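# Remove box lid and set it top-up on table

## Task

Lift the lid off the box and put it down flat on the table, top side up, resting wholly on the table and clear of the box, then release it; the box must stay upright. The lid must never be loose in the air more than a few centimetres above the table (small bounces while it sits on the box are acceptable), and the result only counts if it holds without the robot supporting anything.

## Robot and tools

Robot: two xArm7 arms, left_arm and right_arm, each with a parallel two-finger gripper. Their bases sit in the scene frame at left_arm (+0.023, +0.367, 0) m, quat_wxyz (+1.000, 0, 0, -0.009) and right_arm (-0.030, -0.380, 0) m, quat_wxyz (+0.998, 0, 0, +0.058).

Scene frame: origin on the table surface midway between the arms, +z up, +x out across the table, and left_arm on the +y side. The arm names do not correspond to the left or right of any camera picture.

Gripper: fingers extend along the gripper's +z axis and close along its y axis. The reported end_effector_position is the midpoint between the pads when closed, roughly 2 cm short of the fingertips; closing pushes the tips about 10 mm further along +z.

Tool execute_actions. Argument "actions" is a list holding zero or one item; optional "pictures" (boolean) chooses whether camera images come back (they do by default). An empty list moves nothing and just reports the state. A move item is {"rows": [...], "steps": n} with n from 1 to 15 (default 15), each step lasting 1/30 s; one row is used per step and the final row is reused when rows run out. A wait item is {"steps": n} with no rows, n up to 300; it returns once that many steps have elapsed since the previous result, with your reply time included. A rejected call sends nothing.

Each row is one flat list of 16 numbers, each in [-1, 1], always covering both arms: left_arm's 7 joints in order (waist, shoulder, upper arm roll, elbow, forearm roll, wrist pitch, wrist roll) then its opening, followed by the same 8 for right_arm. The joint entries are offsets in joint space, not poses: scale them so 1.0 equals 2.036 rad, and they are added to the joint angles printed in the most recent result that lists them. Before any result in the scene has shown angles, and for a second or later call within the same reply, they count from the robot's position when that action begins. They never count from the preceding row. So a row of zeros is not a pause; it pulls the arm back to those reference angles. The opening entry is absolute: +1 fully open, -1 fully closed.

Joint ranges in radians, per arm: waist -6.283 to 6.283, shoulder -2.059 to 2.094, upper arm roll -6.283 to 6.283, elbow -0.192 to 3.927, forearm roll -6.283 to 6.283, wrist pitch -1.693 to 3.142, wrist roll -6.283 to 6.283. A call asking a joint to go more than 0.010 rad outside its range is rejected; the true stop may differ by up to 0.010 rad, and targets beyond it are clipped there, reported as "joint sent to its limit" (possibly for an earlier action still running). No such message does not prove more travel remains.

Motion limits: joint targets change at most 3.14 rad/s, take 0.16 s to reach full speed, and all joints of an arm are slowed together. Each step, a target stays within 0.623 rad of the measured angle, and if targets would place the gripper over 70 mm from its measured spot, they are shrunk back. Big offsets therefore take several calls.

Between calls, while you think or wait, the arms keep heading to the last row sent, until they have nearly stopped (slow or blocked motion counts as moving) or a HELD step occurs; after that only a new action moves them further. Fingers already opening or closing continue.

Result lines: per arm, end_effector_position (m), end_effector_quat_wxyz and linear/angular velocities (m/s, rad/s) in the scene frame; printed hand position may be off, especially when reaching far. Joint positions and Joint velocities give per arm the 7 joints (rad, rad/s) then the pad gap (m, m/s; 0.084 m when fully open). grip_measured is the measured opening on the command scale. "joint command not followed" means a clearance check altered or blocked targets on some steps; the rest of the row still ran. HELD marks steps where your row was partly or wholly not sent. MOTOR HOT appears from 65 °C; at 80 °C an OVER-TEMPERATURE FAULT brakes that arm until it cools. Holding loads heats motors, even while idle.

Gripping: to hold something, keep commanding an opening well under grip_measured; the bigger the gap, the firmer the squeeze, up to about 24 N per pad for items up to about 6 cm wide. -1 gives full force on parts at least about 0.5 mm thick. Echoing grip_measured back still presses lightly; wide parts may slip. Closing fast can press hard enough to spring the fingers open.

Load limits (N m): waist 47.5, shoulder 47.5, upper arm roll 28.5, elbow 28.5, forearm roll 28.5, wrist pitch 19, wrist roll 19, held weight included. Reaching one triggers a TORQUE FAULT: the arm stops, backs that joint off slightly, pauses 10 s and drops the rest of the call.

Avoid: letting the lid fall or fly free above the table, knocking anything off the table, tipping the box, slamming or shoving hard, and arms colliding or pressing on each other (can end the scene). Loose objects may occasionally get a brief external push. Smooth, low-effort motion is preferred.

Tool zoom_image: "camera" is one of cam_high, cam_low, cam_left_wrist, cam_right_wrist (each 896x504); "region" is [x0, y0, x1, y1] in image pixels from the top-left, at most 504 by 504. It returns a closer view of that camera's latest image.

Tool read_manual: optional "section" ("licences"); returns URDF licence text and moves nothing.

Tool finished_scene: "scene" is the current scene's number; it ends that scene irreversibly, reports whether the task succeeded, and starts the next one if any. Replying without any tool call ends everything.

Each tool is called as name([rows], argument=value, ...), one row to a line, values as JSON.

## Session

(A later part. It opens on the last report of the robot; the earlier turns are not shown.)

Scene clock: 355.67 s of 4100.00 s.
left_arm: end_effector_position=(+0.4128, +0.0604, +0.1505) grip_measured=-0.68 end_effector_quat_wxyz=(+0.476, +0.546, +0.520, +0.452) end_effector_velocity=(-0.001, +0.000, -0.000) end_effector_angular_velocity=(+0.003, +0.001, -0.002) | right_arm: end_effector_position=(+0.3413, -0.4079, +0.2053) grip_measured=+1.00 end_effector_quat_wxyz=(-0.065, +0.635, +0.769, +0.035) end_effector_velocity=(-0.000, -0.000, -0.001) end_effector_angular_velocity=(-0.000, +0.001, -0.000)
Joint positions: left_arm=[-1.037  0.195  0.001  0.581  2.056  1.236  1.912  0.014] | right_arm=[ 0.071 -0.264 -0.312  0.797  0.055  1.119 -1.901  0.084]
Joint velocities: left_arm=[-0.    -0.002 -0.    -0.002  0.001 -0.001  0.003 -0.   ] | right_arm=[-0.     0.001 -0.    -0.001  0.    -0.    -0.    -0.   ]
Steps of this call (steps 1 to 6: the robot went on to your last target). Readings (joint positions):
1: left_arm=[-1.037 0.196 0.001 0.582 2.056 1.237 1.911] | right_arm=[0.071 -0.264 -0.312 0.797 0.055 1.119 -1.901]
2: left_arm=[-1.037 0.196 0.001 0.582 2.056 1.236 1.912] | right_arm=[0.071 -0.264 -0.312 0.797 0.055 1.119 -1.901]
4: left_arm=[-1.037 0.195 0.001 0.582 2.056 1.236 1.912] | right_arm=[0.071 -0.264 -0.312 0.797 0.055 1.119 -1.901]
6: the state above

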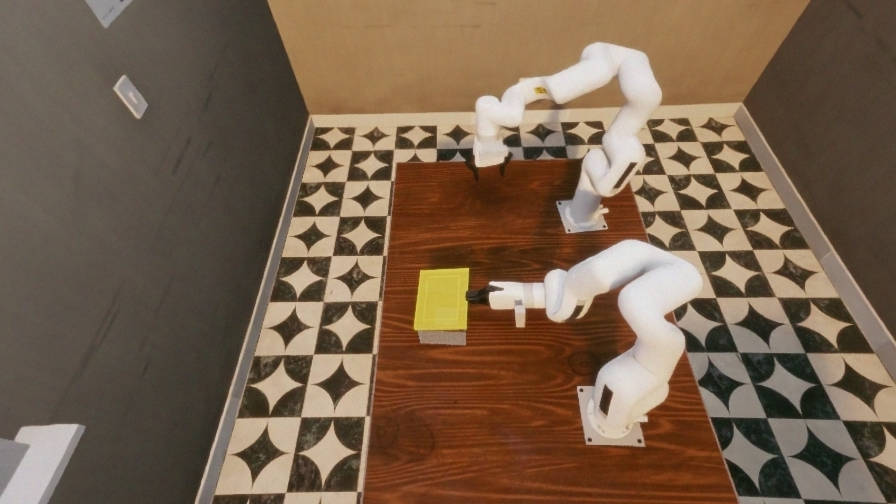

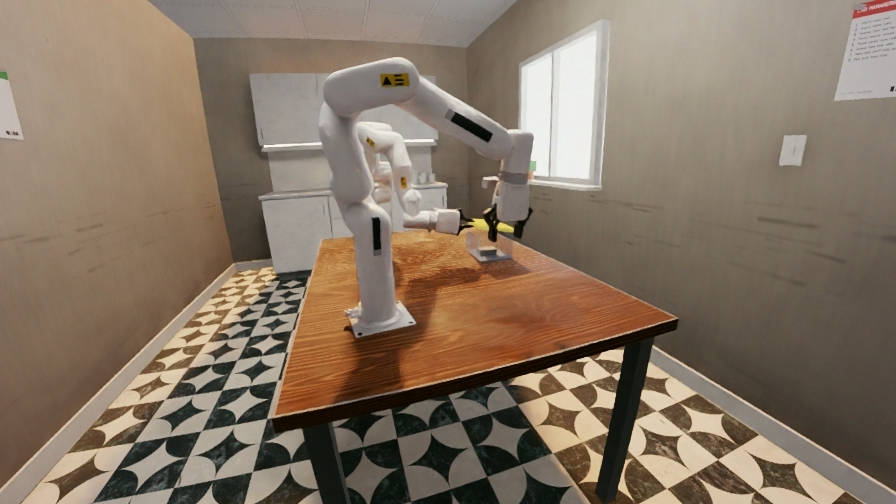

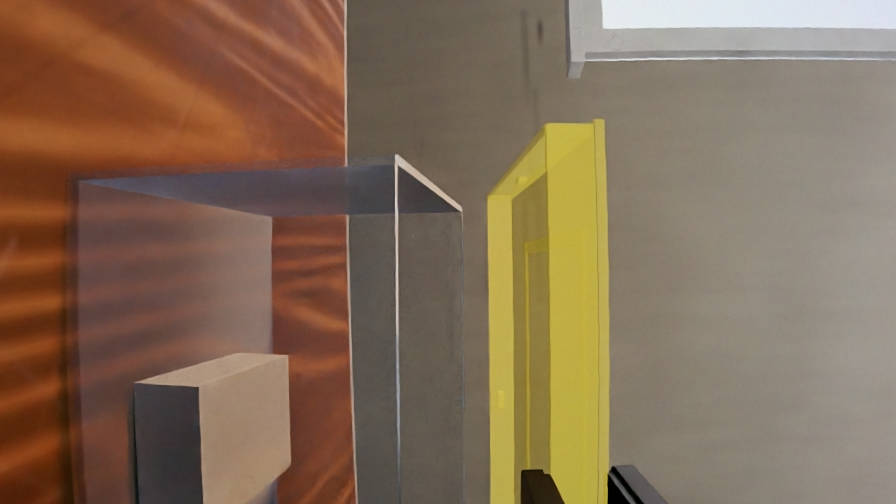

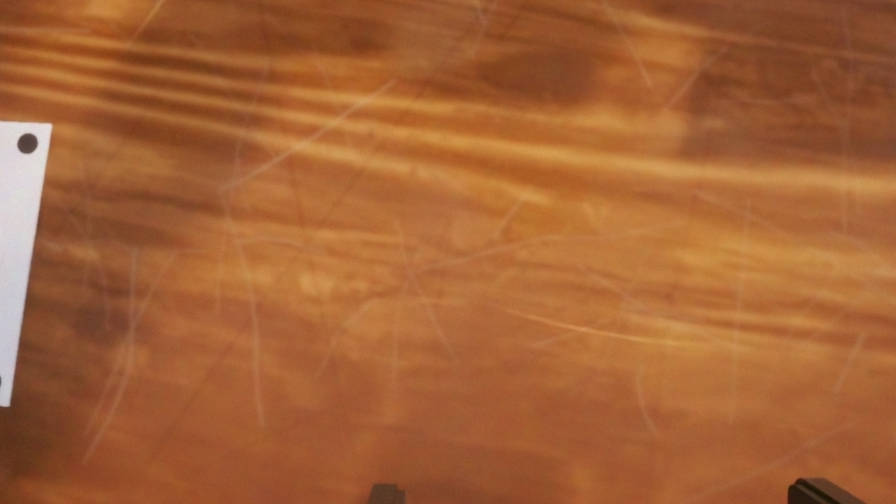

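execute_actions([
  {"rows": [[-0.0005,0,0,0,0,0,0,-1,0,0,0,0,0,0,0,1],[-0.0016,0,0,0,0,0,0,-1,0,0,0,0,0,0,0,1],[-0.0032,0,0,0,0,0,0,-1,0,0,0,0,0,0,0,1],[-0.0053,0,0,0,0,0,0,-1,0,0,0,0,0,0,0,1],[-0.008,0,0,0,0,0,0,-1,0,0,0,0,0,0,0,1],[-0.0112,0,0,0,0,0,0,-1,0,0,0,0,0,0,0,1],[-0.0149,0,0,0,0,0,0,-1,0,0,0,0,0,0,0,1],[-0.0192,0,0,0,0,0,0,-1,0,0,0,0,0,0,0,1],[-0.024,0,0,0,0,0,0,-1,0,0,0,0,0,0,0,1],[-0.0293,0,0,0,0,0,0,-1,0,0,0,0,0,0,0,1],[-0.0352,0,0,0,0,0,0,-1,0,0,0,0,0,0,0,1],[-0.0416,0,0,0,0,0,0,-1,0,0,0,0,0,0,0,1],[-0.0485,0,0,0,0,0,0,-1,0,0,0,0,0,0,0,1],[-0.056,0,0,0,0,0,0,-1,0,0,0,0,0,0,0,1],[-0.064,0,0,0,0,0,0,-1,0,0,0,0,0,0,0,1]], "steps": 15},
], pictures=false)

execute_actions([
  {"rows": [[-0.030,0,0,0,0,0,0,-1,0,0,0,0,0,0,0,1],[-0.038,0,0,0,0,0,0,-1,0,0,0,0,0,0,0,1],[-0.046,0,0,0,0,0,0,-1,0,0,0,0,0,0,0,1],[-0.054,0,0,0,0,0,0,-1,0,0,0,0,0,0,0,1],[-0.062,0,0,0,0,0,0,-1,0,0,0,0,0,0,0,1],[-0.070,0,0,0,0,0,0,-1,0,0,0,0,0,0,0,1],[-0.078,0,0,0,0,0,0,-1,0,0,0,0,0,0,0,1],[-0.086,0,0,0,0,0,0,-1,0,0,0,0,0,0,0,1],[-0.094,0,0,0,0,0,0,-1,0,0,0,0,0,0,0,1],[-0.102,0,0,0,0,0,0,-1,0,0,0,0,0,0,0,1],[-0.110,0,0,0,0,0,0,-1,0,0,0,0,0,0,0,1],[-0.118,0,0,0,0,0,0,-1,0,0,0,0,0,0,0,1],[-0.126,0,0,0,0,0,0,-1,0,0,0,0,0,0,0,1],[-0.134,0,0,0,0,0,0,-1,0,0,0,0,0,0,0,1],[-0.142,0,0,0,0,0,0,-1,0,0,0,0,0,0,0,1]], "steps": 15},
], pictures=false)

execute_actions([
  {"rows": [[-0.032,0,0,0,0,0,0,-1,0,0,0,0,0,0,0,1],[-0.040,0,0,0,0,0,0,-1,0,0,0,0,0,0,0,1],[-0.048,0,0,0,0,0,0,-1,0,0,0,0,0,0,0,1],[-0.056,0,0,0,0,0,0,-1,0,0,0,0,0,0,0,1],[-0.0635,0,0,0,0,0,0,-1,0,0,0,0,0,0,0,1],[-0.0705,0,0,0,0,0,0,-1,0,0,0,0,0,0,0,1],[-0.077,0,0,0,0,0,0,-1,0,0,0,0,0,0,0,1],[-0.083,0,0,0,0,0,0,-1,0,0,0,0,0,0,0,1],[-0.0883,0,0,0,0,0,0,-1,0,0,0,0,0,0,0,1],[-0.093,0,0,0,0,0,0,-1,0,0,0,0,0,0,0,1],[-0.097,0,0,0,0,0,0,-1,0,0,0,0,0,0,0,1],[-0.1,0,0,0,0,0,0,-1,0,0,0,0,0,0,0,1],[-0.1025,0,0,0,0,0,0,-1,0,0,0,0,0,0,0,1],[-0.104,0,0,0,0,0,0,-1,0,0,0,0,0,0,0,1],[-0.105,0,0,0,0,0,0,-1,0,0,0,0,0,0,0,1]], "steps": 15},
], pictures=false)

execute_actions([
  {"steps": 8},
])

Scene clock: 378.67 s of 4100.00 s.
left_arm: end_effector_position=(+0.3862, +0.0293, +0.1505) grip_measured=-0.68 end_effector_quat_wxyz=(+0.494, +0.567, +0.497, +0.432) end_effector_velocity=(-0.131, -0.141, -0.000) end_effector_angular_velocity=(+0.000, +0.000, -0.388) | right_arm: end_effector_position=(+0.3413, -0.4079, +0.2053) grip_measured=+1.00 end_effector_quat_wxyz=(-0.065, +0.635, +0.769, +0.035) end_effector_velocity=(+0.000, -0.000, +0.000) end_effector_angular_velocity=(-0.000, -0.001, +0.000)
Joint positions: left_arm=[-1.119  0.195  0.001  0.582  2.056  1.236  1.912  0.014] | right_arm=[ 0.071 -0.264 -0.312  0.797  0.055  1.119 -1.901  0.084]
Joint velocities: left_arm=[-0.388  0.001 -0.001  0.    -0.     0.    -0.    -0.   ] | right_arm=[ 0.     0.     0.     0.001 -0.    -0.     0.    -0.   ]
Steps of this call (steps 1 to 15: the robot went on to your last target; steps 16 to 90: nothing new was sent; then 19.50 s passed at rest; steps 91 to 105: all 15 steps of this action). Readings (joint positions):
91: left_arm=[-1.037 0.195 0.001 0.582 2.056 1.236 1.912] | right_arm=[0.071 -0.264 -0.312 0.797 0.055 1.119 -1.901]
92: left_arm=[-1.037 0.195 0.001 0.582 2.056 1.236 1.912] | right_arm=[0.071 -0.264 -0.312 0.797 0.055 1.119 -1.901]
94: left_arm=[-1.039 0.195 0.002 0.582 2.056 1.236 1.912] | right_arm=[0.071 -0.264 -0.312 0.797 0.055 1.119 -1.901]
98: left_arm=[-1.054 0.195 0.002 0.581 2.056 1.236 1.912] | right_arm=[0.071 -0.264 -0.312 0.797 0.055 1.119 -1.901]
105: the state above

Scene clock: 379.17 s of 4100.00 s.
left_arm: end_effector_position=(+0.2981, -0.0458, +0.1505) grip_measured=-0.68 end_effector_quat_wxyz=(+0.541, +0.621, +0.428, +0.371) end_effector_velocity=(-0.200, -0.134, -0.000) end_effector_angular_velocity=(+0.002, -0.001, -0.486) | right_arm: end_effector_position=(+0.3413, -0.4079, +0.2053) grip_measured=+1.00 end_effector_quat_wxyz=(-0.065, +0.635, +0.769, +0.035) end_effector_velocity=(+0.000, -0.000, -0.000) end_effector_angular_velocity=(-0.000, +0.000, -0.000)
Joint positions: left_arm=[-1.353  0.195  0.001  0.582  2.056  1.236  1.912  0.014] | right_arm=[ 0.071 -0.264 -0.312  0.797  0.055  1.119 -1.901  0.084]
Joint velocities: left_arm=[-0.487  0.001  0.001  0.001  0.    -0.001  0.003  0.   ] | right_arm=[-0.  0. -0.  0.  0. -0.  0. -0.]
Steps of this call (steps 1 to 15: all 15 steps of this action). Readings (joint positions):
1: left_arm=[-1.133 0.195 0.001 0.582 2.056 1.236 1.912] | right_arm=[0.071 -0.264 -0.312 0.797 0.055 1.119 -1.901]
2: left_arm=[-1.147 0.195 0.001 0.582 2.056 1.236 1.912] | right_arm=[0.071 -0.264 -0.312 0.797 0.055 1.119 -1.901]
4: left_arm=[-1.177 0.195 0.001 0.582 2.056 1.236 1.912] | right_arm=[0.071 -0.264 -0.312 0.797 0.055 1.119 -1.901]
8: left_arm=[-1.240 0.195 0.001 0.582 2.056 1.236 1.912] | right_arm=[0.071 -0.264 -0.312 0.797 0.055 1.119 -1.901]
15: the state above

Scene clock: 379.67 s of 4100.00 s.
left_arm: end_effector_position=(+0.2105, -0.0924, +0.1504) grip_measured=-0.68 end_effector_quat_wxyz=(+0.576, +0.661, +0.364, +0.315) end_effector_velocity=(-0.082, -0.034, +0.000) end_effector_angular_velocity=(-0.000, -0.002, -0.179) | right_arm: end_effector_position=(+0.3413, -0.4079, +0.2053) grip_measured=+1.00 end_effector_quat_wxyz=(-0.065, +0.635, +0.769, +0.035) end_effector_velocity=(+0.000, -0.000, -0.000) end_effector_angular_velocity=(-0.000, -0.000, -0.000)
Joint positions: left_arm=[-1.553  0.195  0.001  0.582  2.056  1.236  1.912  0.014] | right_arm=[ 0.071 -0.264 -0.312  0.797  0.055  1.119 -1.901  0.084]
Joint velocities: left_arm=[-0.18   0.     0.002  0.001  0.001  0.001  0.001 -0.   ] | right_arm=[ 0.     0.001  0.     0.     0.    -0.    -0.    -0.   ]
Steps of this call (steps 1 to 15: all 15 steps of this action). Readings (joint positions):
1: left_arm=[-1.369 0.195 0.001 0.582 2.056 1.236 1.912] | right_arm=[0.071 -0.264 -0.312 0.797 0.055 1.119 -1.901]
2: left_arm=[-1.385 0.195 0.001 0.582 2.056 1.236 1.912] | right_arm=[0.071 -0.264 -0.312 0.797 0.055 1.119 -1.901]
4: left_arm=[-1.415 0.195 0.001 0.582 2.056 1.236 1.912] | right_arm=[0.071 -0.264 -0.312 0.797 0.055 1.119 -1.901]
8: left_arm=[-1.476 0.195 0.001 0.582 2.056 1.236 1.912] | right_arm=[0.071 -0.264 -0.312 0.797 0.055 1.119 -1.901]
15: the state above

Scene clock: 379.93 s of 4100.00 s.
left_arm: end_effector_position=(+0.2050, -0.0946, +0.1505) grip_measured=-0.68 end_effector_quat_wxyz=(+0.578, +0.663, +0.360, +0.312) end_effector_velocity=(-0.002, -0.002, +0.001) end_effector_angular_velocity=(-0.003, -0.000, -0.005) | right_arm: end_effector_position=(+0.3413, -0.4079, +0.2053) grip_measured=+1.00 end_effector_quat_wxyz=(-0.065, +0.635, +0.769, +0.035) end_effector_velocity=(-0.000, +0.000, -0.000) end_effector_angular_velocity=(+0.000, -0.000, +0.000)
Joint positions: left_arm=[-1.566  0.195  0.002  0.581  2.056  1.236  1.912  0.014] | right_arm=[ 0.071 -0.264 -0.312  0.797  0.055  1.119 -1.901  0.084]
Joint velocities: left_arm=[-0.004 -0.001 -0.001  0.001  0.001  0.001 -0.001 -0.   ] | right_arm=[ 0.    -0.001 -0.    -0.001 -0.    -0.     0.     0.   ]
Steps of this call (steps 1 to 8: the robot went on to your last target). Readings (joint positions):
1: left_arm=[-1.558 0.195 0.001 0.582 2.056 1.236 1.912] | right_arm=[0.071 -0.264 -0.312 0.797 0.055 1.119 -1.901]
2: left_arm=[-1.562 0.195 0.001 0.582 2.056 1.236 1.912] | right_arm=[0.071 -0.264 -0.312 0.797 0.055 1.119 -1.901]
4: left_arm=[-1.565 0.195 0.001 0.581 2.056 1.236 1.912] | right_arm=[0.071 -0.264 -0.312 0.797 0.055 1.119 -1.901]
8: the state above

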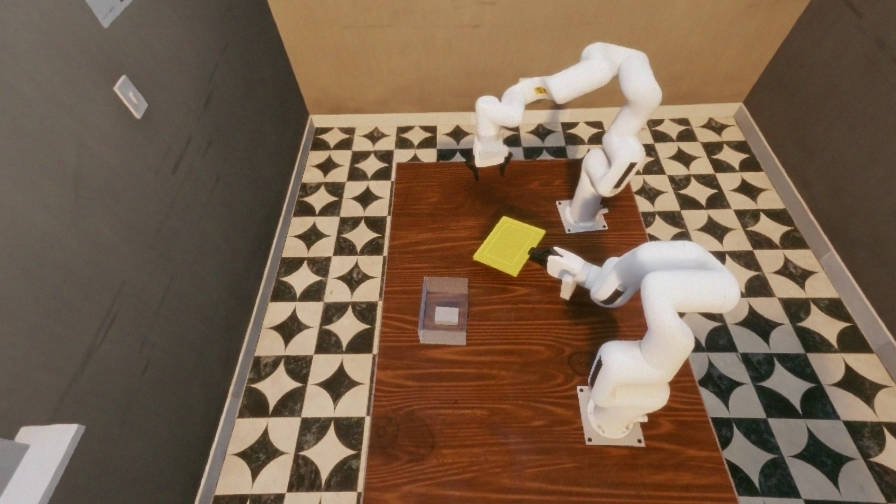

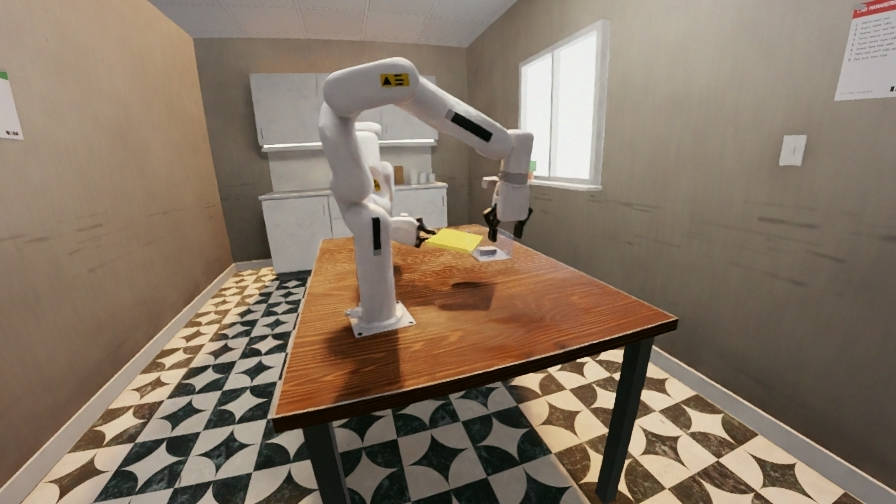

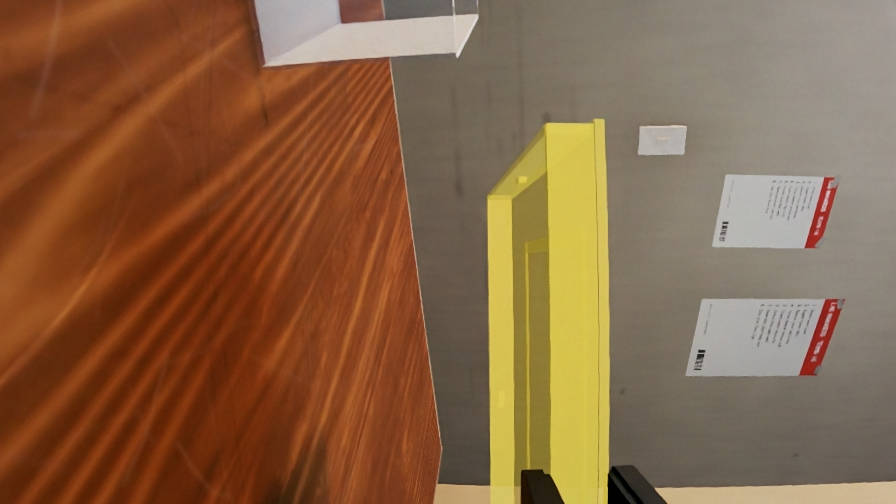

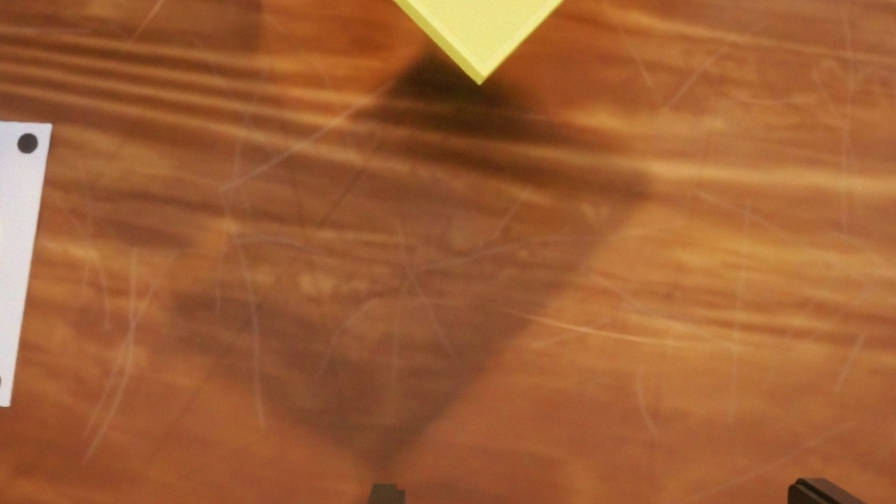

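execute_actions([
  {"rows": [[0.0001,0.0002,0,0.0001,0,-0.0002,-0.0001,-1,0,0,0,0,0,0,0,1],[0.0002,0.0009,0,0.0004,0.0002,-0.0006,-0.0004,-1,0,0,0,0,0,0,0,1],[0.0006,0.0021,0,0.0009,0.0003,-0.0015,-0.001,-1,0,0,0,0,0,0,0,1],[0.001,0.0036,0,0.0016,0.0006,-0.0026,-0.0017,-1,0,0,0,0,0,0,0,1],[0.0015,0.0056,0,0.0025,0.001,-0.004,-0.0026,-1,0,0,0,0,0,0,0,1],[0.0022,0.008,0,0.0036,0.0014,-0.0057,-0.0037,-1,0,0,0,0,0,0,0,1],[0.0029,0.0108,0,0.0048,0.0018,-0.0076,-0.005,-1,0,0,0,0,0,0,0,1],[0.0038,0.0139,0,0.0061,0.0023,-0.0098,-0.0064,-1,0,0,0,0,0,0,0,1],[0.0047,0.0173,0,0.0077,0.0029,-0.0122,-0.008,-1,0,0,0,0,0,0,0,1],[0.0057,0.021,0,0.0093,0.0036,-0.0149,-0.0097,-1,0,0,0,0,0,0,0,1],[0.0068,0.0249,0,0.011,0.0042,-0.0176,-0.0115,-1,0,0,0,0,0,0,0,1],[0.0079,0.029,0,0.0128,0.0049,-0.0205,-0.0134,-1,0,0,0,0,0,0,0,1],[0.009,0.0333,0,0.0147,0.0056,-0.0235,-0.0154,-1,0,0,0,0,0,0,0,1],[0.0102,0.0376,0,0.0167,0.0064,-0.0266,-0.0174,-1,0,0,0,0,0,0,0,1],[0.0114,0.042,0,0.0186,0.0071,-0.0297,-0.0194,-1,0,0,0,0,0,0,0,1]], "steps": 15},
], pictures=false)

execute_actions([
  {"rows": [[0.0052,0.019,0,0.0084,0.0032,-0.0134,-0.0088,-1,0,0,0,0,0,0,0,1],[0.0063,0.0234,0,0.0103,0.0039,-0.0165,-0.0108,-1,0,0,0,0,0,0,0,1],[0.0075,0.0276,0,0.0122,0.0047,-0.0195,-0.0128,-1,0,0,0,0,0,0,0,1],[0.0086,0.0317,0,0.014,0.0054,-0.0224,-0.0146,-1,0,0,0,0,0,0,0,1],[0.0097,0.0356,0,0.0158,0.006,-0.0252,-0.0165,-1,0,0,0,0,0,0,0,1],[0.0107,0.0393,0,0.0174,0.0066,-0.0278,-0.0182,-1,0,0,0,0,0,0,0,1],[0.0116,0.0428,0,0.0189,0.0072,-0.0302,-0.0197,-1,0,0,0,0,0,0,0,1],[0.0124,0.0459,0,0.0203,0.0078,-0.0324,-0.0212,-1,0,0,0,0,0,0,0,1],[0.0132,0.0486,0,0.0215,0.0082,-0.0344,-0.0225,-1,0,0,0,0,0,0,0,1],[0.0138,0.051,0,0.0226,0.0086,-0.0361,-0.0236,-1,0,0,0,0,0,0,0,1],[0.0144,0.053,0,0.0235,0.009,-0.0375,-0.0245,-1,0,0,0,0,0,0,0,1],[0.0148,0.0546,0,0.0242,0.0092,-0.0386,-0.0252,-1,0,0,0,0,0,0,0,1],[0.0151,0.0557,0,0.0247,0.0094,-0.0394,-0.0257,-1,0,0,0,0,0,0,0,1],[0.0153,0.0564,0,0.025,0.0095,-0.0399,-0.026,-1,0,0,0,0,0,0,0,1],[0.0154,0.0566,0,0.0251,0.0096,-0.04,-0.0262,-1,0,0,0,0,0,0,0,1]], "steps": 15},
], pictures=false)

execute_actions([
  {"steps": 8},
])

zoom_image(camera="cam_low", region=[385, 210, 505, 300])

Scene clock: 457.43 s of 4100.00 s.
left_arm: end_effector_position=(+0.2056, -0.0965, +0.1241) grip_measured=-0.68 end_effector_quat_wxyz=(+0.560, +0.679, +0.367, +0.302) end_effector_velocity=(+0.002, -0.004, -0.114) end_effector_angular_velocity=(+0.128, +0.190, -0.003) | right_arm: end_effector_position=(+0.3413, -0.4079, +0.2053) grip_measured=+1.00 end_effector_quat_wxyz=(-0.065, +0.635, +0.769, +0.035) end_effector_velocity=(-0.000, +0.000, +0.000) end_effector_angular_velocity=(+0.000, -0.000, +0.000)
Joint positions: left_arm=[-1.55   0.253  0.002  0.607  2.065  1.195  1.885  0.014] | right_arm=[ 0.071 -0.264 -0.312  0.797  0.055  1.119 -1.901  0.084]
Joint velocities: left_arm=[ 0.067  0.249  0.     0.109  0.042 -0.173 -0.114  0.   ] | right_arm=[-0.    -0.001  0.    -0.001  0.     0.     0.     0.   ]
Steps of this call (steps 1 to 30: the robot went on to your last target; steps 31 to 90: nothing new was sent; then 74.00 s passed at rest; steps 91 to 105: all 15 steps of this action). Readings (joint positions):
91: left_arm=[-1.567 0.195 0.001 0.582 2.056 1.236 1.912] | right_arm=[0.071 -0.264 -0.312 0.797 0.055 1.119 -1.901]
92: left_arm=[-1.567 0.195 0.001 0.582 2.056 1.236 1.912] | right_arm=[0.071 -0.264 -0.312 0.797 0.055 1.119 -1.901]
94: left_arm=[-1.566 0.197 0.002 0.582 2.056 1.235 1.911] | right_arm=[0.071 -0.264 -0.312 0.797 0.055 1.119 -1.901]
98: left_arm=[-1.563 0.207 0.002 0.587 2.058 1.227 1.906] | right_arm=[0.071 -0.264 -0.312 0.797 0.055 1.119 -1.901]
105: the state above

Scene clock: 457.93 s of 4100.00 s.
left_arm: end_effector_position=(+0.2061, -0.0956, +0.0734) grip_measured=-0.68 end_effector_quat_wxyz=(+0.524, +0.706, +0.383, +0.283) end_effector_velocity=(+0.000, +0.002, -0.038) end_effector_angular_velocity=(+0.040, +0.068, +0.007) | right_arm: end_effector_position=(+0.3413, -0.4079, +0.2053) grip_measured=+1.00 end_effector_quat_wxyz=(-0.065, +0.635, +0.769, +0.035) end_effector_velocity=(+0.000, -0.000, +0.000) end_effector_angular_velocity=(-0.000, -0.001, -0.000)
Joint positions: left_arm=[-1.521  0.363  0.002  0.655  2.084  1.118  1.835  0.014] | right_arm=[ 0.071 -0.264 -0.312  0.797  0.055  1.119 -1.901  0.084]
Joint velocities: left_arm=[ 0.023  0.082 -0.     0.038  0.014 -0.059 -0.04   0.   ] | right_arm=[-0.    -0.    -0.     0.001 -0.     0.     0.    -0.   ]
Steps of this call (steps 1 to 15: all 15 steps of this action). Readings (joint positions):
1: left_arm=[-1.548 0.262 0.002 0.611 2.067 1.189 1.881] | right_arm=[0.071 -0.264 -0.312 0.797 0.055 1.119 -1.901]
2: left_arm=[-1.546 0.271 0.002 0.615 2.068 1.183 1.877] | right_arm=[0.071 -0.264 -0.312 0.797 0.055 1.119 -1.901]
4: left_arm=[-1.541 0.289 0.002 0.623 2.071 1.170 1.869] | right_arm=[0.071 -0.264 -0.312 0.797 0.055 1.119 -1.901]
8: left_arm=[-1.531 0.324 0.002 0.638 2.077 1.145 1.853] | right_arm=[0.071 -0.264 -0.312 0.797 0.055 1.119 -1.901]
15: the state above

Scene clock: 458.20 s of 4100.00 s.
left_arm: end_effector_position=(+0.2061, -0.0956, +0.0709) grip_measured=-0.68 end_effector_quat_wxyz=(+0.522, +0.707, +0.384, +0.282) end_effector_velocity=(+0.000, -0.000, -0.000) end_effector_angular_velocity=(-0.000, +0.001, +0.000) | right_arm: end_effector_position=(+0.3413, -0.4079, +0.2053) grip_measured=+1.00 end_effector_quat_wxyz=(-0.065, +0.635, +0.769, +0.035) end_effector_velocity=(-0.000, +0.000, -0.001) end_effector_angular_velocity=(-0.000, +0.002, +0.000)
Joint positions: left_arm=[-1.519  0.368  0.002  0.658  2.085  1.114  1.832  0.014] | right_arm=[ 0.071 -0.264 -0.312  0.797  0.055  1.119 -1.901  0.084]
Joint velocities: left_arm=[ 0.     0.002 -0.     0.002  0.    -0.    -0.     0.   ] | right_arm=[ 0.     0.001 -0.    -0.001  0.     0.    -0.     0.   ]
Steps of this call (steps 1 to 8: the robot went on to your last target). Readings (joint positions):
1: left_arm=[-1.520 0.365 0.002 0.656 2.084 1.116 1.834] | right_arm=[0.071 -0.264 -0.312 0.797 0.055 1.119 -1.901]
2: left_arm=[-1.520 0.366 0.002 0.657 2.084 1.115 1.833] | right_arm=[0.071 -0.264 -0.312 0.797 0.055 1.119 -1.901]
4: left_arm=[-1.519 0.368 0.002 0.658 2.085 1.114 1.832] | right_arm=[0.071 -0.264 -0.312 0.797 0.055 1.119 -1.901]
8: the state above

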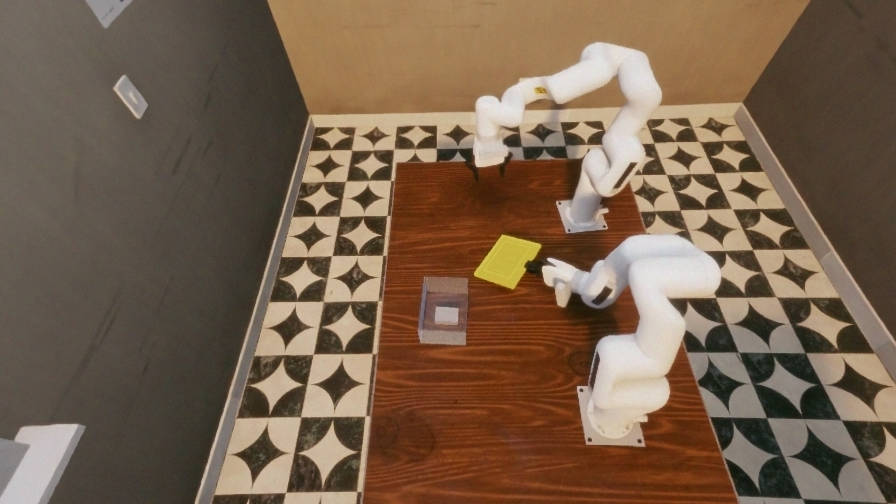

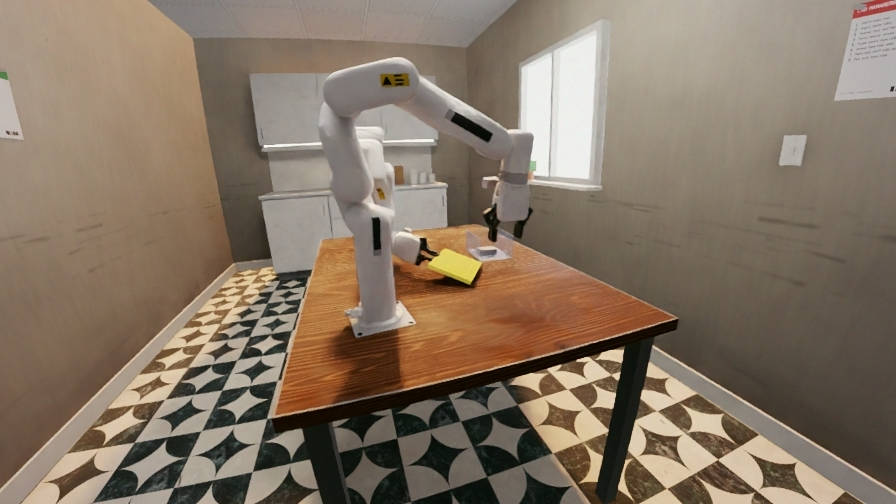

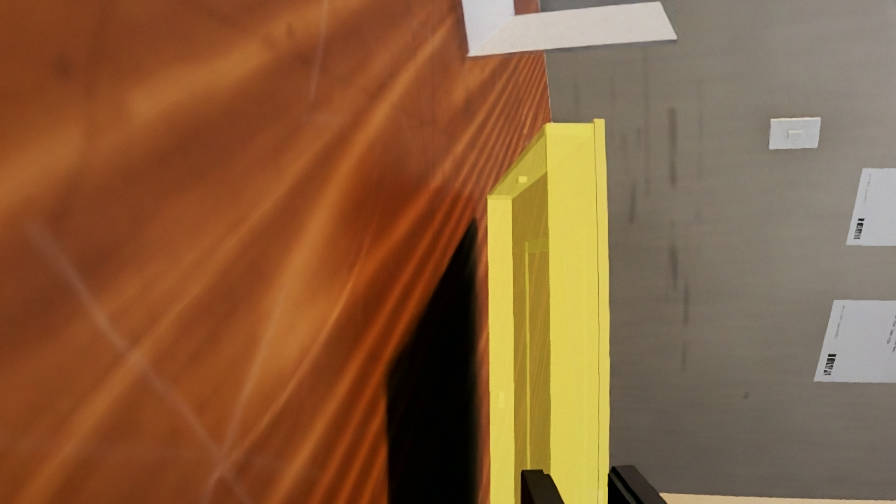

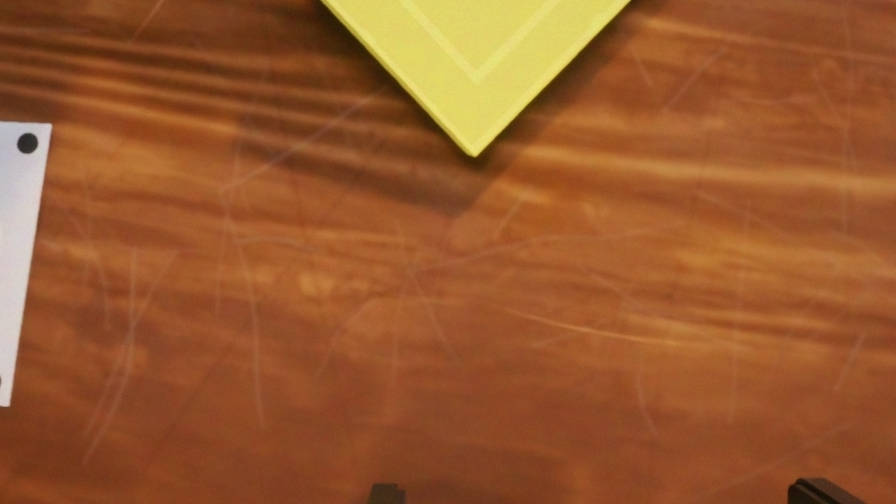

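Region (385, 210, 505, 300) of cam_low's 896x504 image, scaled by 4.200, with more detail than that image has; it fills the top 378 rows of this view, and the rest is white.

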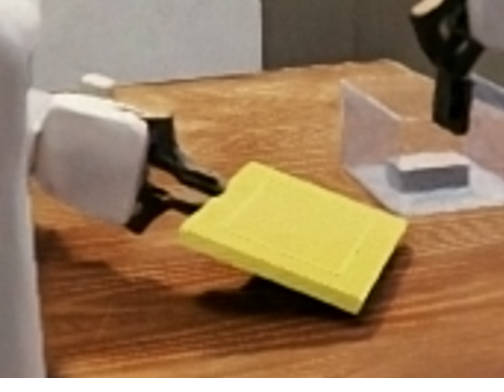

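execute_actions([
  {"rows": [[0.0006,0,0,0.0003,-0.0001,-0.0015,0.0005,-1,0,0,0,0,0,0,0,1],[0.0014,0,0,0.0008,-0.0002,-0.0037,0.0013,-1,0,0,0,0,0,0,0,1],[0.0023,-0.0001,0,0.0013,-0.0003,-0.006,0.0021,-1,0,0,0,0,0,0,0,1],[0.0032,-0.0001,0,0.0018,-0.0004,-0.0082,0.0029,-1,0,0,0,0,0,0,0,1],[0.004,-0.0001,0,0.0023,-0.0005,-0.0105,0.0037,-1,0,0,0,0,0,0,0,1],[0.0047,-0.0001,0,0.0027,-0.0006,-0.0122,0.0044,-1,0,0,0,0,0,0,0,1],[0.0054,-0.0001,0,0.0031,-0.0007,-0.014,0.005,-1,0,0,0,0,0,0,0,1],[0.006,-0.0002,0,0.0035,-0.0007,-0.0157,0.0056,-1,0,0,0,0,0,0,0,1],[0.0067,-0.0002,0,0.0039,-0.0008,-0.0173,0.0062,-1,0,0,0,0,0,0,0,1],[0.0073,-0.0002,0,0.0042,-0.0009,-0.019,0.0068,-1,0,0,0,0,0,0,0,1],[0.0078,-0.0002,0,0.0045,-0.001,-0.0202,0.0072,-1,0,0,0,0,0,0,0,1]], "steps": 15},
])

Scene clock: 492.50 s of 4100.00 s.
left_arm: end_effector_position=(+0.2073, -0.0959, +0.0659) grip_measured=-0.68 end_effector_quat_wxyz=(+0.510, +0.715, +0.389, +0.277) end_effector_velocity=(+0.000, -0.001, -0.002) end_effector_angular_velocity=(+0.011, +0.015, +0.000) | right_arm: end_effector_position=(+0.3413, -0.4079, +0.2053) grip_measured=+1.00 end_effector_quat_wxyz=(-0.065, +0.635, +0.769, +0.035) end_effector_velocity=(-0.000, +0.000, -0.001) end_effector_angular_velocity=(+0.000, +0.002, -0.000)
Joint positions: left_arm=[-1.504  0.367  0.002  0.668  2.083  1.074  1.846  0.014] | right_arm=[ 0.071 -0.264 -0.312  0.797  0.055  1.119 -1.901  0.084]
Joint velocities: left_arm=[ 0.009 -0.002 -0.001  0.006 -0.002 -0.023  0.011  0.   ] | right_arm=[ 0.     0.001 -0.    -0.001  0.     0.     0.    -0.   ]
Steps of this call (steps 1 to 15: the robot went on to your last target; steps 16 to 90: nothing new was sent; then 30.80 s passed at rest; steps 91 to 105: all 15 steps of this action). Readings (joint positions):
91: left_arm=[-1.519 0.369 0.002 0.658 2.085 1.113 1.832] | right_arm=[0.071 -0.264 -0.312 0.797 0.055 1.119 -1.901]
92: left_arm=[-1.519 0.369 0.002 0.658 2.085 1.113 1.832] | right_arm=[0.071 -0.264 -0.312 0.797 0.055 1.119 -1.901]
94: left_arm=[-1.517 0.368 0.002 0.659 2.085 1.108 1.834] | right_arm=[0.071 -0.264 -0.312 0.797 0.055 1.119 -1.901]
98: left_arm=[-1.511 0.368 0.002 0.663 2.084 1.093 1.839] | right_arm=[0.071 -0.264 -0.312 0.797 0.055 1.119 -1.901]
105: the state above

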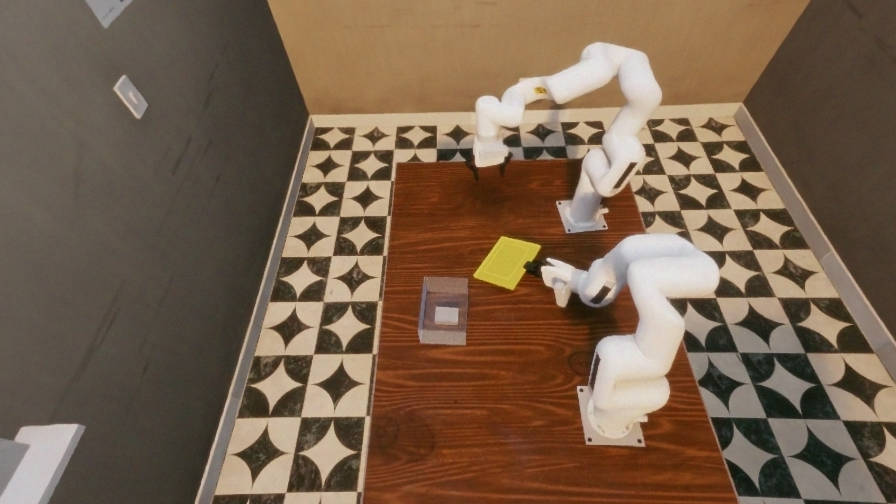

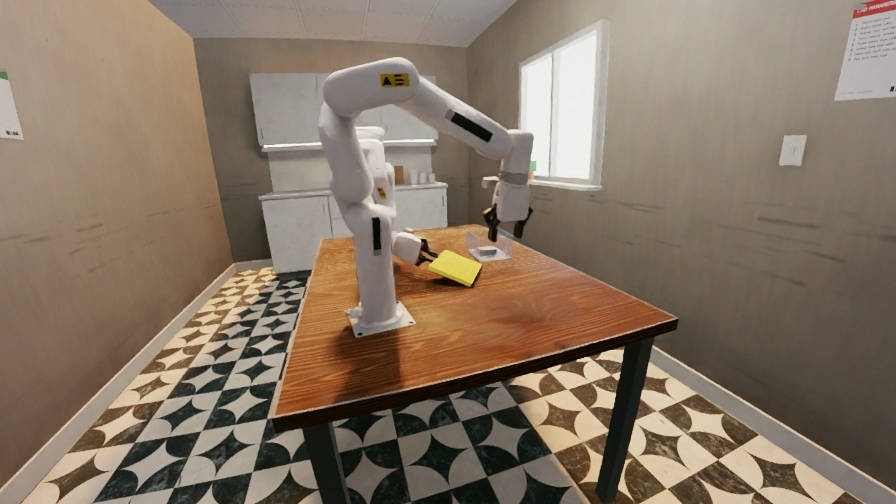

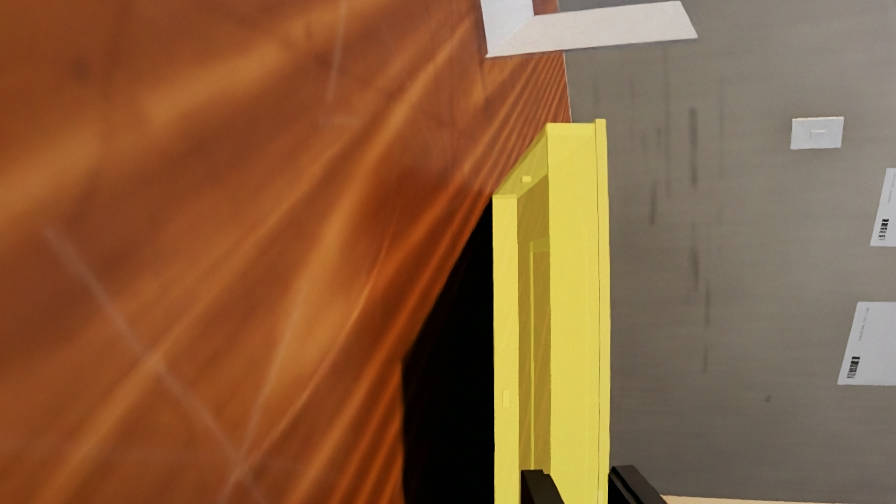

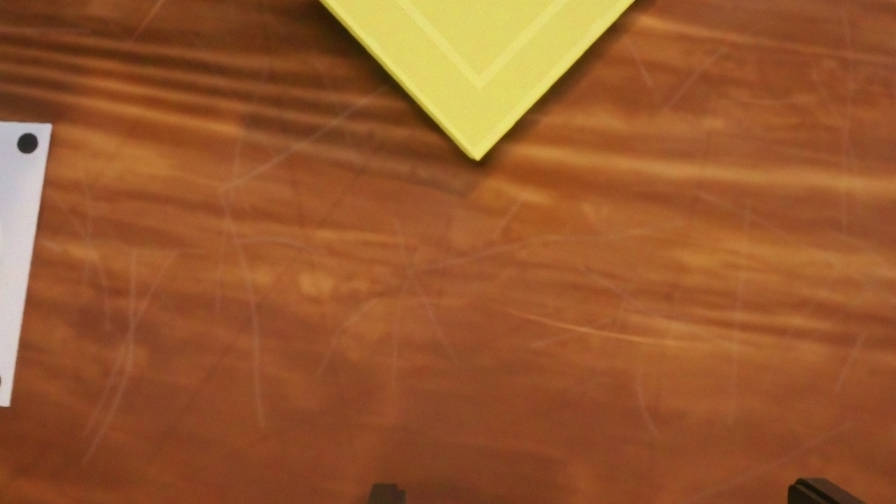

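execute_actions([
  {"rows": [[0.0004,0,0,0.0002,0,-0.001,0.0004,-0.67,0,0,0,0,0,0,0,1],[0.0005,0,0,0.0003,-0.0001,-0.0014,0.0005,-0.65,0,0,0,0,0,0,0,1],[0.0012,0,0,0.0007,-0.0001,-0.0032,0.0011,-0.63,0,0,0,0,0,0,0,1],[0.0022,0,0,0.0012,-0.0003,-0.0056,0.002,-0.615,0,0,0,0,0,0,0,1],[0.0034,-0.0001,0,0.0019,-0.0004,-0.0087,0.0031,-0.6,0,0,0,0,0,0,0,1],[0.0048,-0.0001,0,0.0027,-0.0006,-0.0124,0.0045,-0.59,0,0,0,0,0,0,0,1],[0.0064,-0.0001,0,0.0036,-0.0008,-0.0166,0.006,-0.58,0,0,0,0,0,0,0,1],[0.0083,-0.0002,0,0.0047,-0.001,-0.0214,0.0077,-0.57,0,0,0,0,0,0,0,1],[0.0103,-0.0002,0,0.0059,-0.0013,-0.0267,0.0096,-0.56,0,0,0,0,0,0,0,1],[0.0125,-0.0003,0,0.0071,-0.0015,-0.0324,0.0117,-0.55,0,0,0,0,0,0,0,1],[0.0149,-0.0003,0,0.0085,-0.0018,-0.0385,0.0139,-0.54,0,0,0,0,0,0,0,1],[0.0173,-0.0003,0,0.0098,-0.0021,-0.0447,0.0161,-0.53,0,0,0,0,0,0,0,1],[0.0198,-0.0004,0,0.0113,-0.0024,-0.0514,0.0185,-0.52,0,0,0,0,0,0,0,1],[0.0224,-0.0004,0,0.0128,-0.0027,-0.0581,0.0209,-0.51,0,0,0,0,0,0,0,1],[0.025,-0.0005,0,0.0143,-0.003,-0.0649,0.0234,-0.5,0,0,0,0,0,0,0,1]], "steps": 15},
], pictures=false)

execute_actions([
  {"rows": [[0.0108,-0.0002,0,0.0062,-0.0013,-0.028,0.0101,-0.49,0,0,0,0,0,0,0,1],[0.0134,-0.0003,0,0.0076,-0.0016,-0.0348,0.0125,-0.48,0,0,0,0,0,0,0,1],[0.016,-0.0003,0,0.0091,-0.0019,-0.0414,0.0149,-0.47,0,0,0,0,0,0,0,1],[0.0184,-0.0004,0,0.0105,-0.0022,-0.0476,0.0171,-0.46,0,0,0,0,0,0,0,1],[0.0207,-0.0004,0,0.0118,-0.0025,-0.0537,0.0193,-0.45,0,0,0,0,0,0,0,1],[0.0229,-0.0005,0,0.0131,-0.0028,-0.0594,0.0214,-0.44,0,0,0,0,0,0,0,1],[0.025,-0.0005,0,0.0142,-0.003,-0.0647,0.0233,-0.43,0,0,0,0,0,0,0,1],[0.0269,-0.0005,0,0.0153,-0.0033,-0.0695,0.025,-0.42,0,0,0,0,0,0,0,1],[0.0285,-0.0006,0,0.0162,-0.0035,-0.0738,0.0266,-0.41,0,0,0,0,0,0,0,1],[0.0299,-0.0006,0,0.017,-0.0036,-0.0774,0.0279,-0.41,0,0,0,0,0,0,0,1],[0.0311,-0.0006,0,0.0177,-0.0038,-0.0805,0.029,-0.41,0,0,0,0,0,0,0,1],[0.0321,-0.0006,0,0.0182,-0.0039,-0.083,0.0299,-0.41,0,0,0,0,0,0,0,1],[0.0327,-0.0007,0,0.0186,-0.004,-0.0847,0.0305,-0.41,0,0,0,0,0,0,0,1],[0.0331,-0.0007,0,0.0188,-0.004,-0.0857,0.0309,-0.41,0,0,0,0,0,0,0,1],[0.0333,-0.0007,0,0.0189,-0.0041,-0.0861,0.031,-0.41,0,0,0,0,0,0,0,1]], "steps": 15},
], pictures=false)

execute_actions([
  {"steps": 8},
])

zoom_image(camera="cam_low", region=[385, 220, 505, 300])

Scene clock: 516.77 s of 4100.00 s.
left_arm: end_effector_position=(+0.2089, -0.0957, +0.0548) grip_measured=-0.54 end_effector_quat_wxyz=(+0.482, +0.734, +0.400, +0.265) end_effector_velocity=(+0.005, -0.001, -0.043) end_effector_angular_velocity=(+0.171, +0.255, +0.005) | right_arm: end_effector_position=(+0.3413, -0.4079, +0.2053) grip_measured=+1.00 end_effector_quat_wxyz=(-0.065, +0.635, +0.769, +0.035) end_effector_velocity=(-0.000, -0.000, -0.000) end_effector_angular_velocity=(-0.000, +0.000, -0.000)
Joint positions: left_arm=[-1.47   0.367  0.002  0.687  2.079  0.986  1.878  0.021] | right_arm=[ 0.071 -0.264 -0.312  0.797  0.055  1.119 -1.901  0.084]
Joint velocities: left_arm=[ 0.145 -0.004  0.     0.085 -0.016 -0.375  0.135  0.014] | right_arm=[-0.     0.001  0.     0.    -0.    -0.     0.     0.   ]
Steps of this call (steps 1 to 15: the robot went on to your last target; steps 16 to 90: nothing new was sent; then 20.77 s passed at rest; steps 91 to 105: all 15 steps of this action). Readings (joint positions):
91: left_arm=[-1.503 0.368 0.002 0.667 2.083 1.072 1.847] | right_arm=[0.071 -0.264 -0.312 0.797 0.055 1.119 -1.901]
92: left_arm=[-1.503 0.368 0.002 0.667 2.083 1.072 1.847] | right_arm=[0.071 -0.264 -0.312 0.797 0.055 1.119 -1.901]
94: left_arm=[-1.503 0.368 0.002 0.668 2.083 1.071 1.847] | right_arm=[0.071 -0.264 -0.312 0.797 0.055 1.119 -1.901]
98: left_arm=[-1.496 0.368 0.002 0.671 2.082 1.055 1.853] | right_arm=[0.071 -0.264 -0.312 0.797 0.055 1.119 -1.901]
105: the state above

Scene clock: 517.27 s of 4100.00 s.
left_arm: end_effector_position=(+0.2092, -0.0959, +0.0378) grip_measured=-0.43 end_effector_quat_wxyz=(+0.432, +0.765, +0.415, +0.235) end_effector_velocity=(-0.002, -0.001, -0.011) end_effector_angular_velocity=(+0.049, +0.093, -0.009) | right_arm: end_effector_position=(+0.3413, -0.4079, +0.2053) grip_measured=+1.00 end_effector_quat_wxyz=(-0.065, +0.635, +0.769, +0.035) end_effector_velocity=(-0.000, +0.000, -0.000) end_effector_angular_velocity=(-0.000, +0.001, +0.000)
Joint positions: left_arm=[-1.406  0.366  0.002  0.723  2.071  0.821  1.938  0.025] | right_arm=[ 0.071 -0.264 -0.312  0.797  0.055  1.119 -1.901  0.084]
Joint velocities: left_arm=[ 0.051 -0.003 -0.001  0.029 -0.006 -0.134  0.048  0.   ] | right_arm=[ 0.     0.     0.    -0.001 -0.    -0.     0.    -0.   ]
Steps of this call (steps 1 to 15: all 15 steps of this action). Readings (joint positions):
1: left_arm=[-1.465 0.367 0.002 0.690 2.078 0.973 1.883] | right_arm=[0.071 -0.264 -0.312 0.797 0.055 1.119 -1.901]
2: left_arm=[-1.460 0.367 0.002 0.693 2.078 0.960 1.887] | right_arm=[0.071 -0.264 -0.312 0.797 0.055 1.119 -1.901]
4: left_arm=[-1.449 0.366 0.002 0.699 2.076 0.933 1.897] | right_arm=[0.071 -0.264 -0.312 0.797 0.055 1.119 -1.901]
8: left_arm=[-1.429 0.366 0.002 0.710 2.074 0.882 1.916] | right_arm=[0.071 -0.264 -0.312 0.797 0.055 1.119 -1.901]
15: the state above

Scene clock: 517.53 s of 4100.00 s.
left_arm: end_effector_position=(+0.2089, -0.0959, +0.0369) grip_measured=-0.43 end_effector_quat_wxyz=(+0.430, +0.767, +0.416, +0.233) end_effector_velocity=(-0.000, -0.000, +0.000) end_effector_angular_velocity=(+0.000, +0.002, -0.000) | right_arm: end_effector_position=(+0.3413, -0.4079, +0.2053) grip_measured=+1.00 end_effector_quat_wxyz=(-0.065, +0.635, +0.769, +0.035) end_effector_velocity=(+0.000, -0.000, +0.000) end_effector_angular_velocity=(-0.000, -0.001, +0.000)
Joint positions: left_arm=[-1.402  0.366  0.002  0.725  2.071  0.811  1.941  0.025] | right_arm=[ 0.071 -0.264 -0.312  0.797  0.055  1.119 -1.901  0.084]
Joint velocities: left_arm=[ 0.001 -0.001 -0.     0.     0.    -0.003  0.     0.   ] | right_arm=[ 0.    -0.     0.     0.001 -0.    -0.     0.     0.   ]
Steps of this call (steps 1 to 8: the robot went on to your last target). Readings (joint positions):
1: left_arm=[-1.404 0.366 0.002 0.724 2.071 0.817 1.939] | right_arm=[0.071 -0.264 -0.312 0.797 0.055 1.119 -1.901]
2: left_arm=[-1.403 0.366 0.002 0.725 2.071 0.815 1.940] | right_arm=[0.071 -0.264 -0.312 0.797 0.055 1.119 -1.901]
4: left_arm=[-1.402 0.365 0.002 0.725 2.071 0.812 1.941] | right_arm=[0.071 -0.264 -0.312 0.797 0.055 1.119 -1.901]
8: the state above

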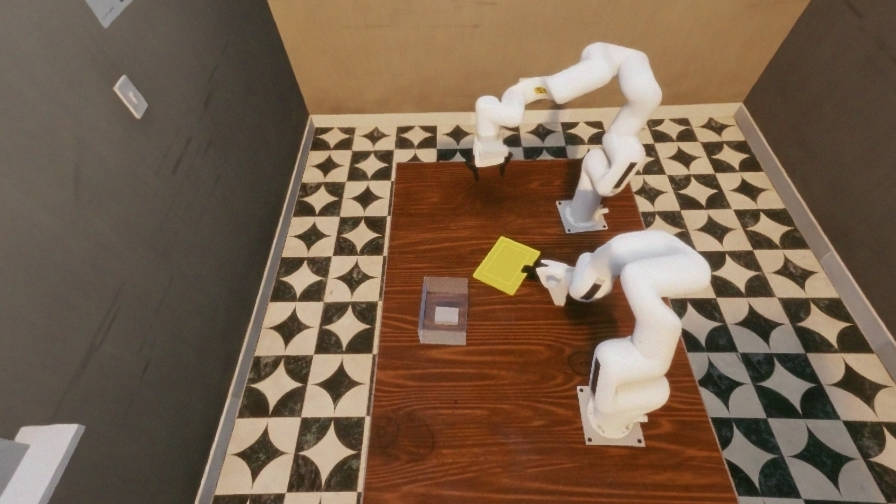

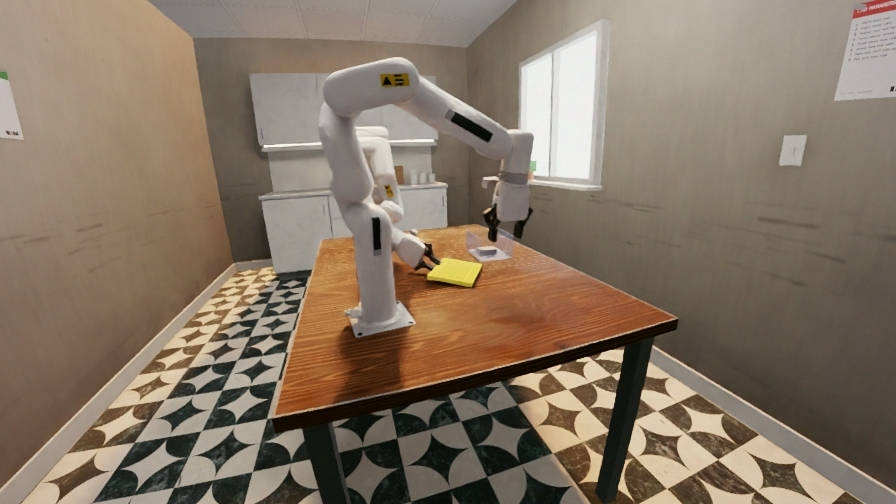

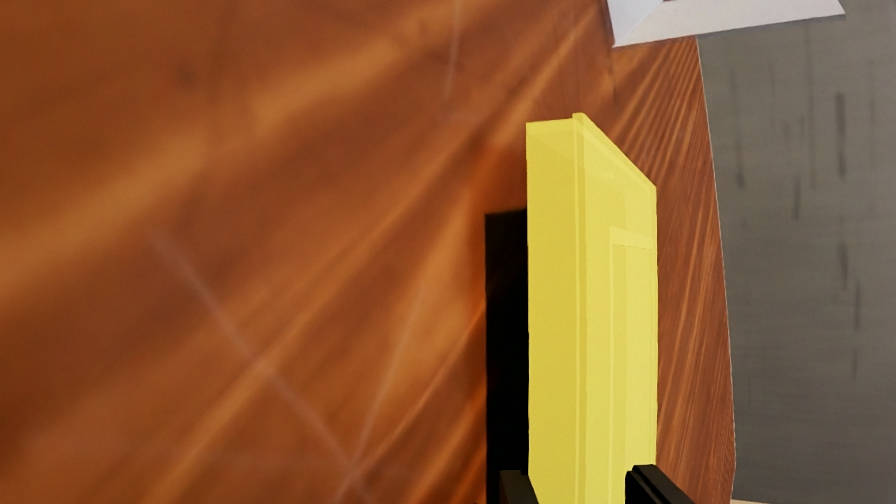

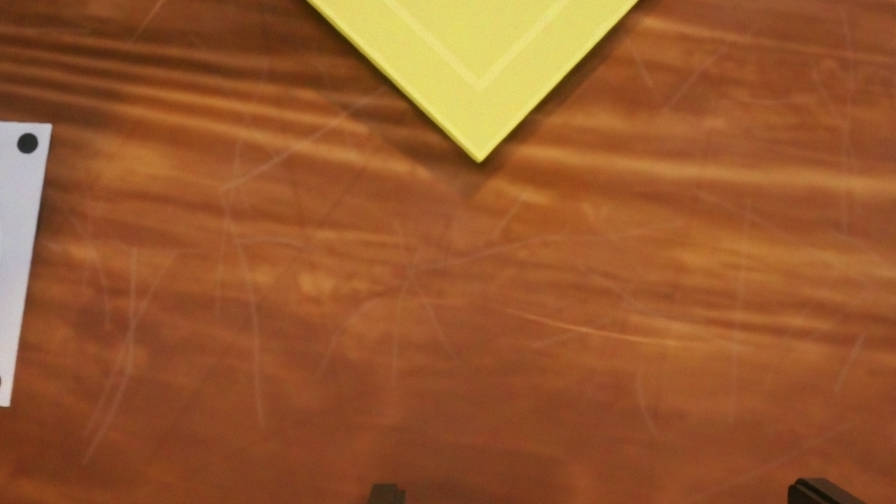

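Region (385, 220, 505, 300) of cam_low's 896x504 image, scaled by 4.200, with more detail than that image has.

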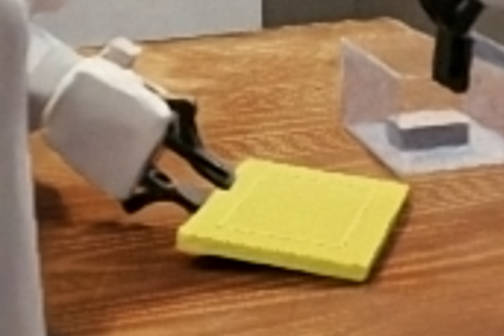

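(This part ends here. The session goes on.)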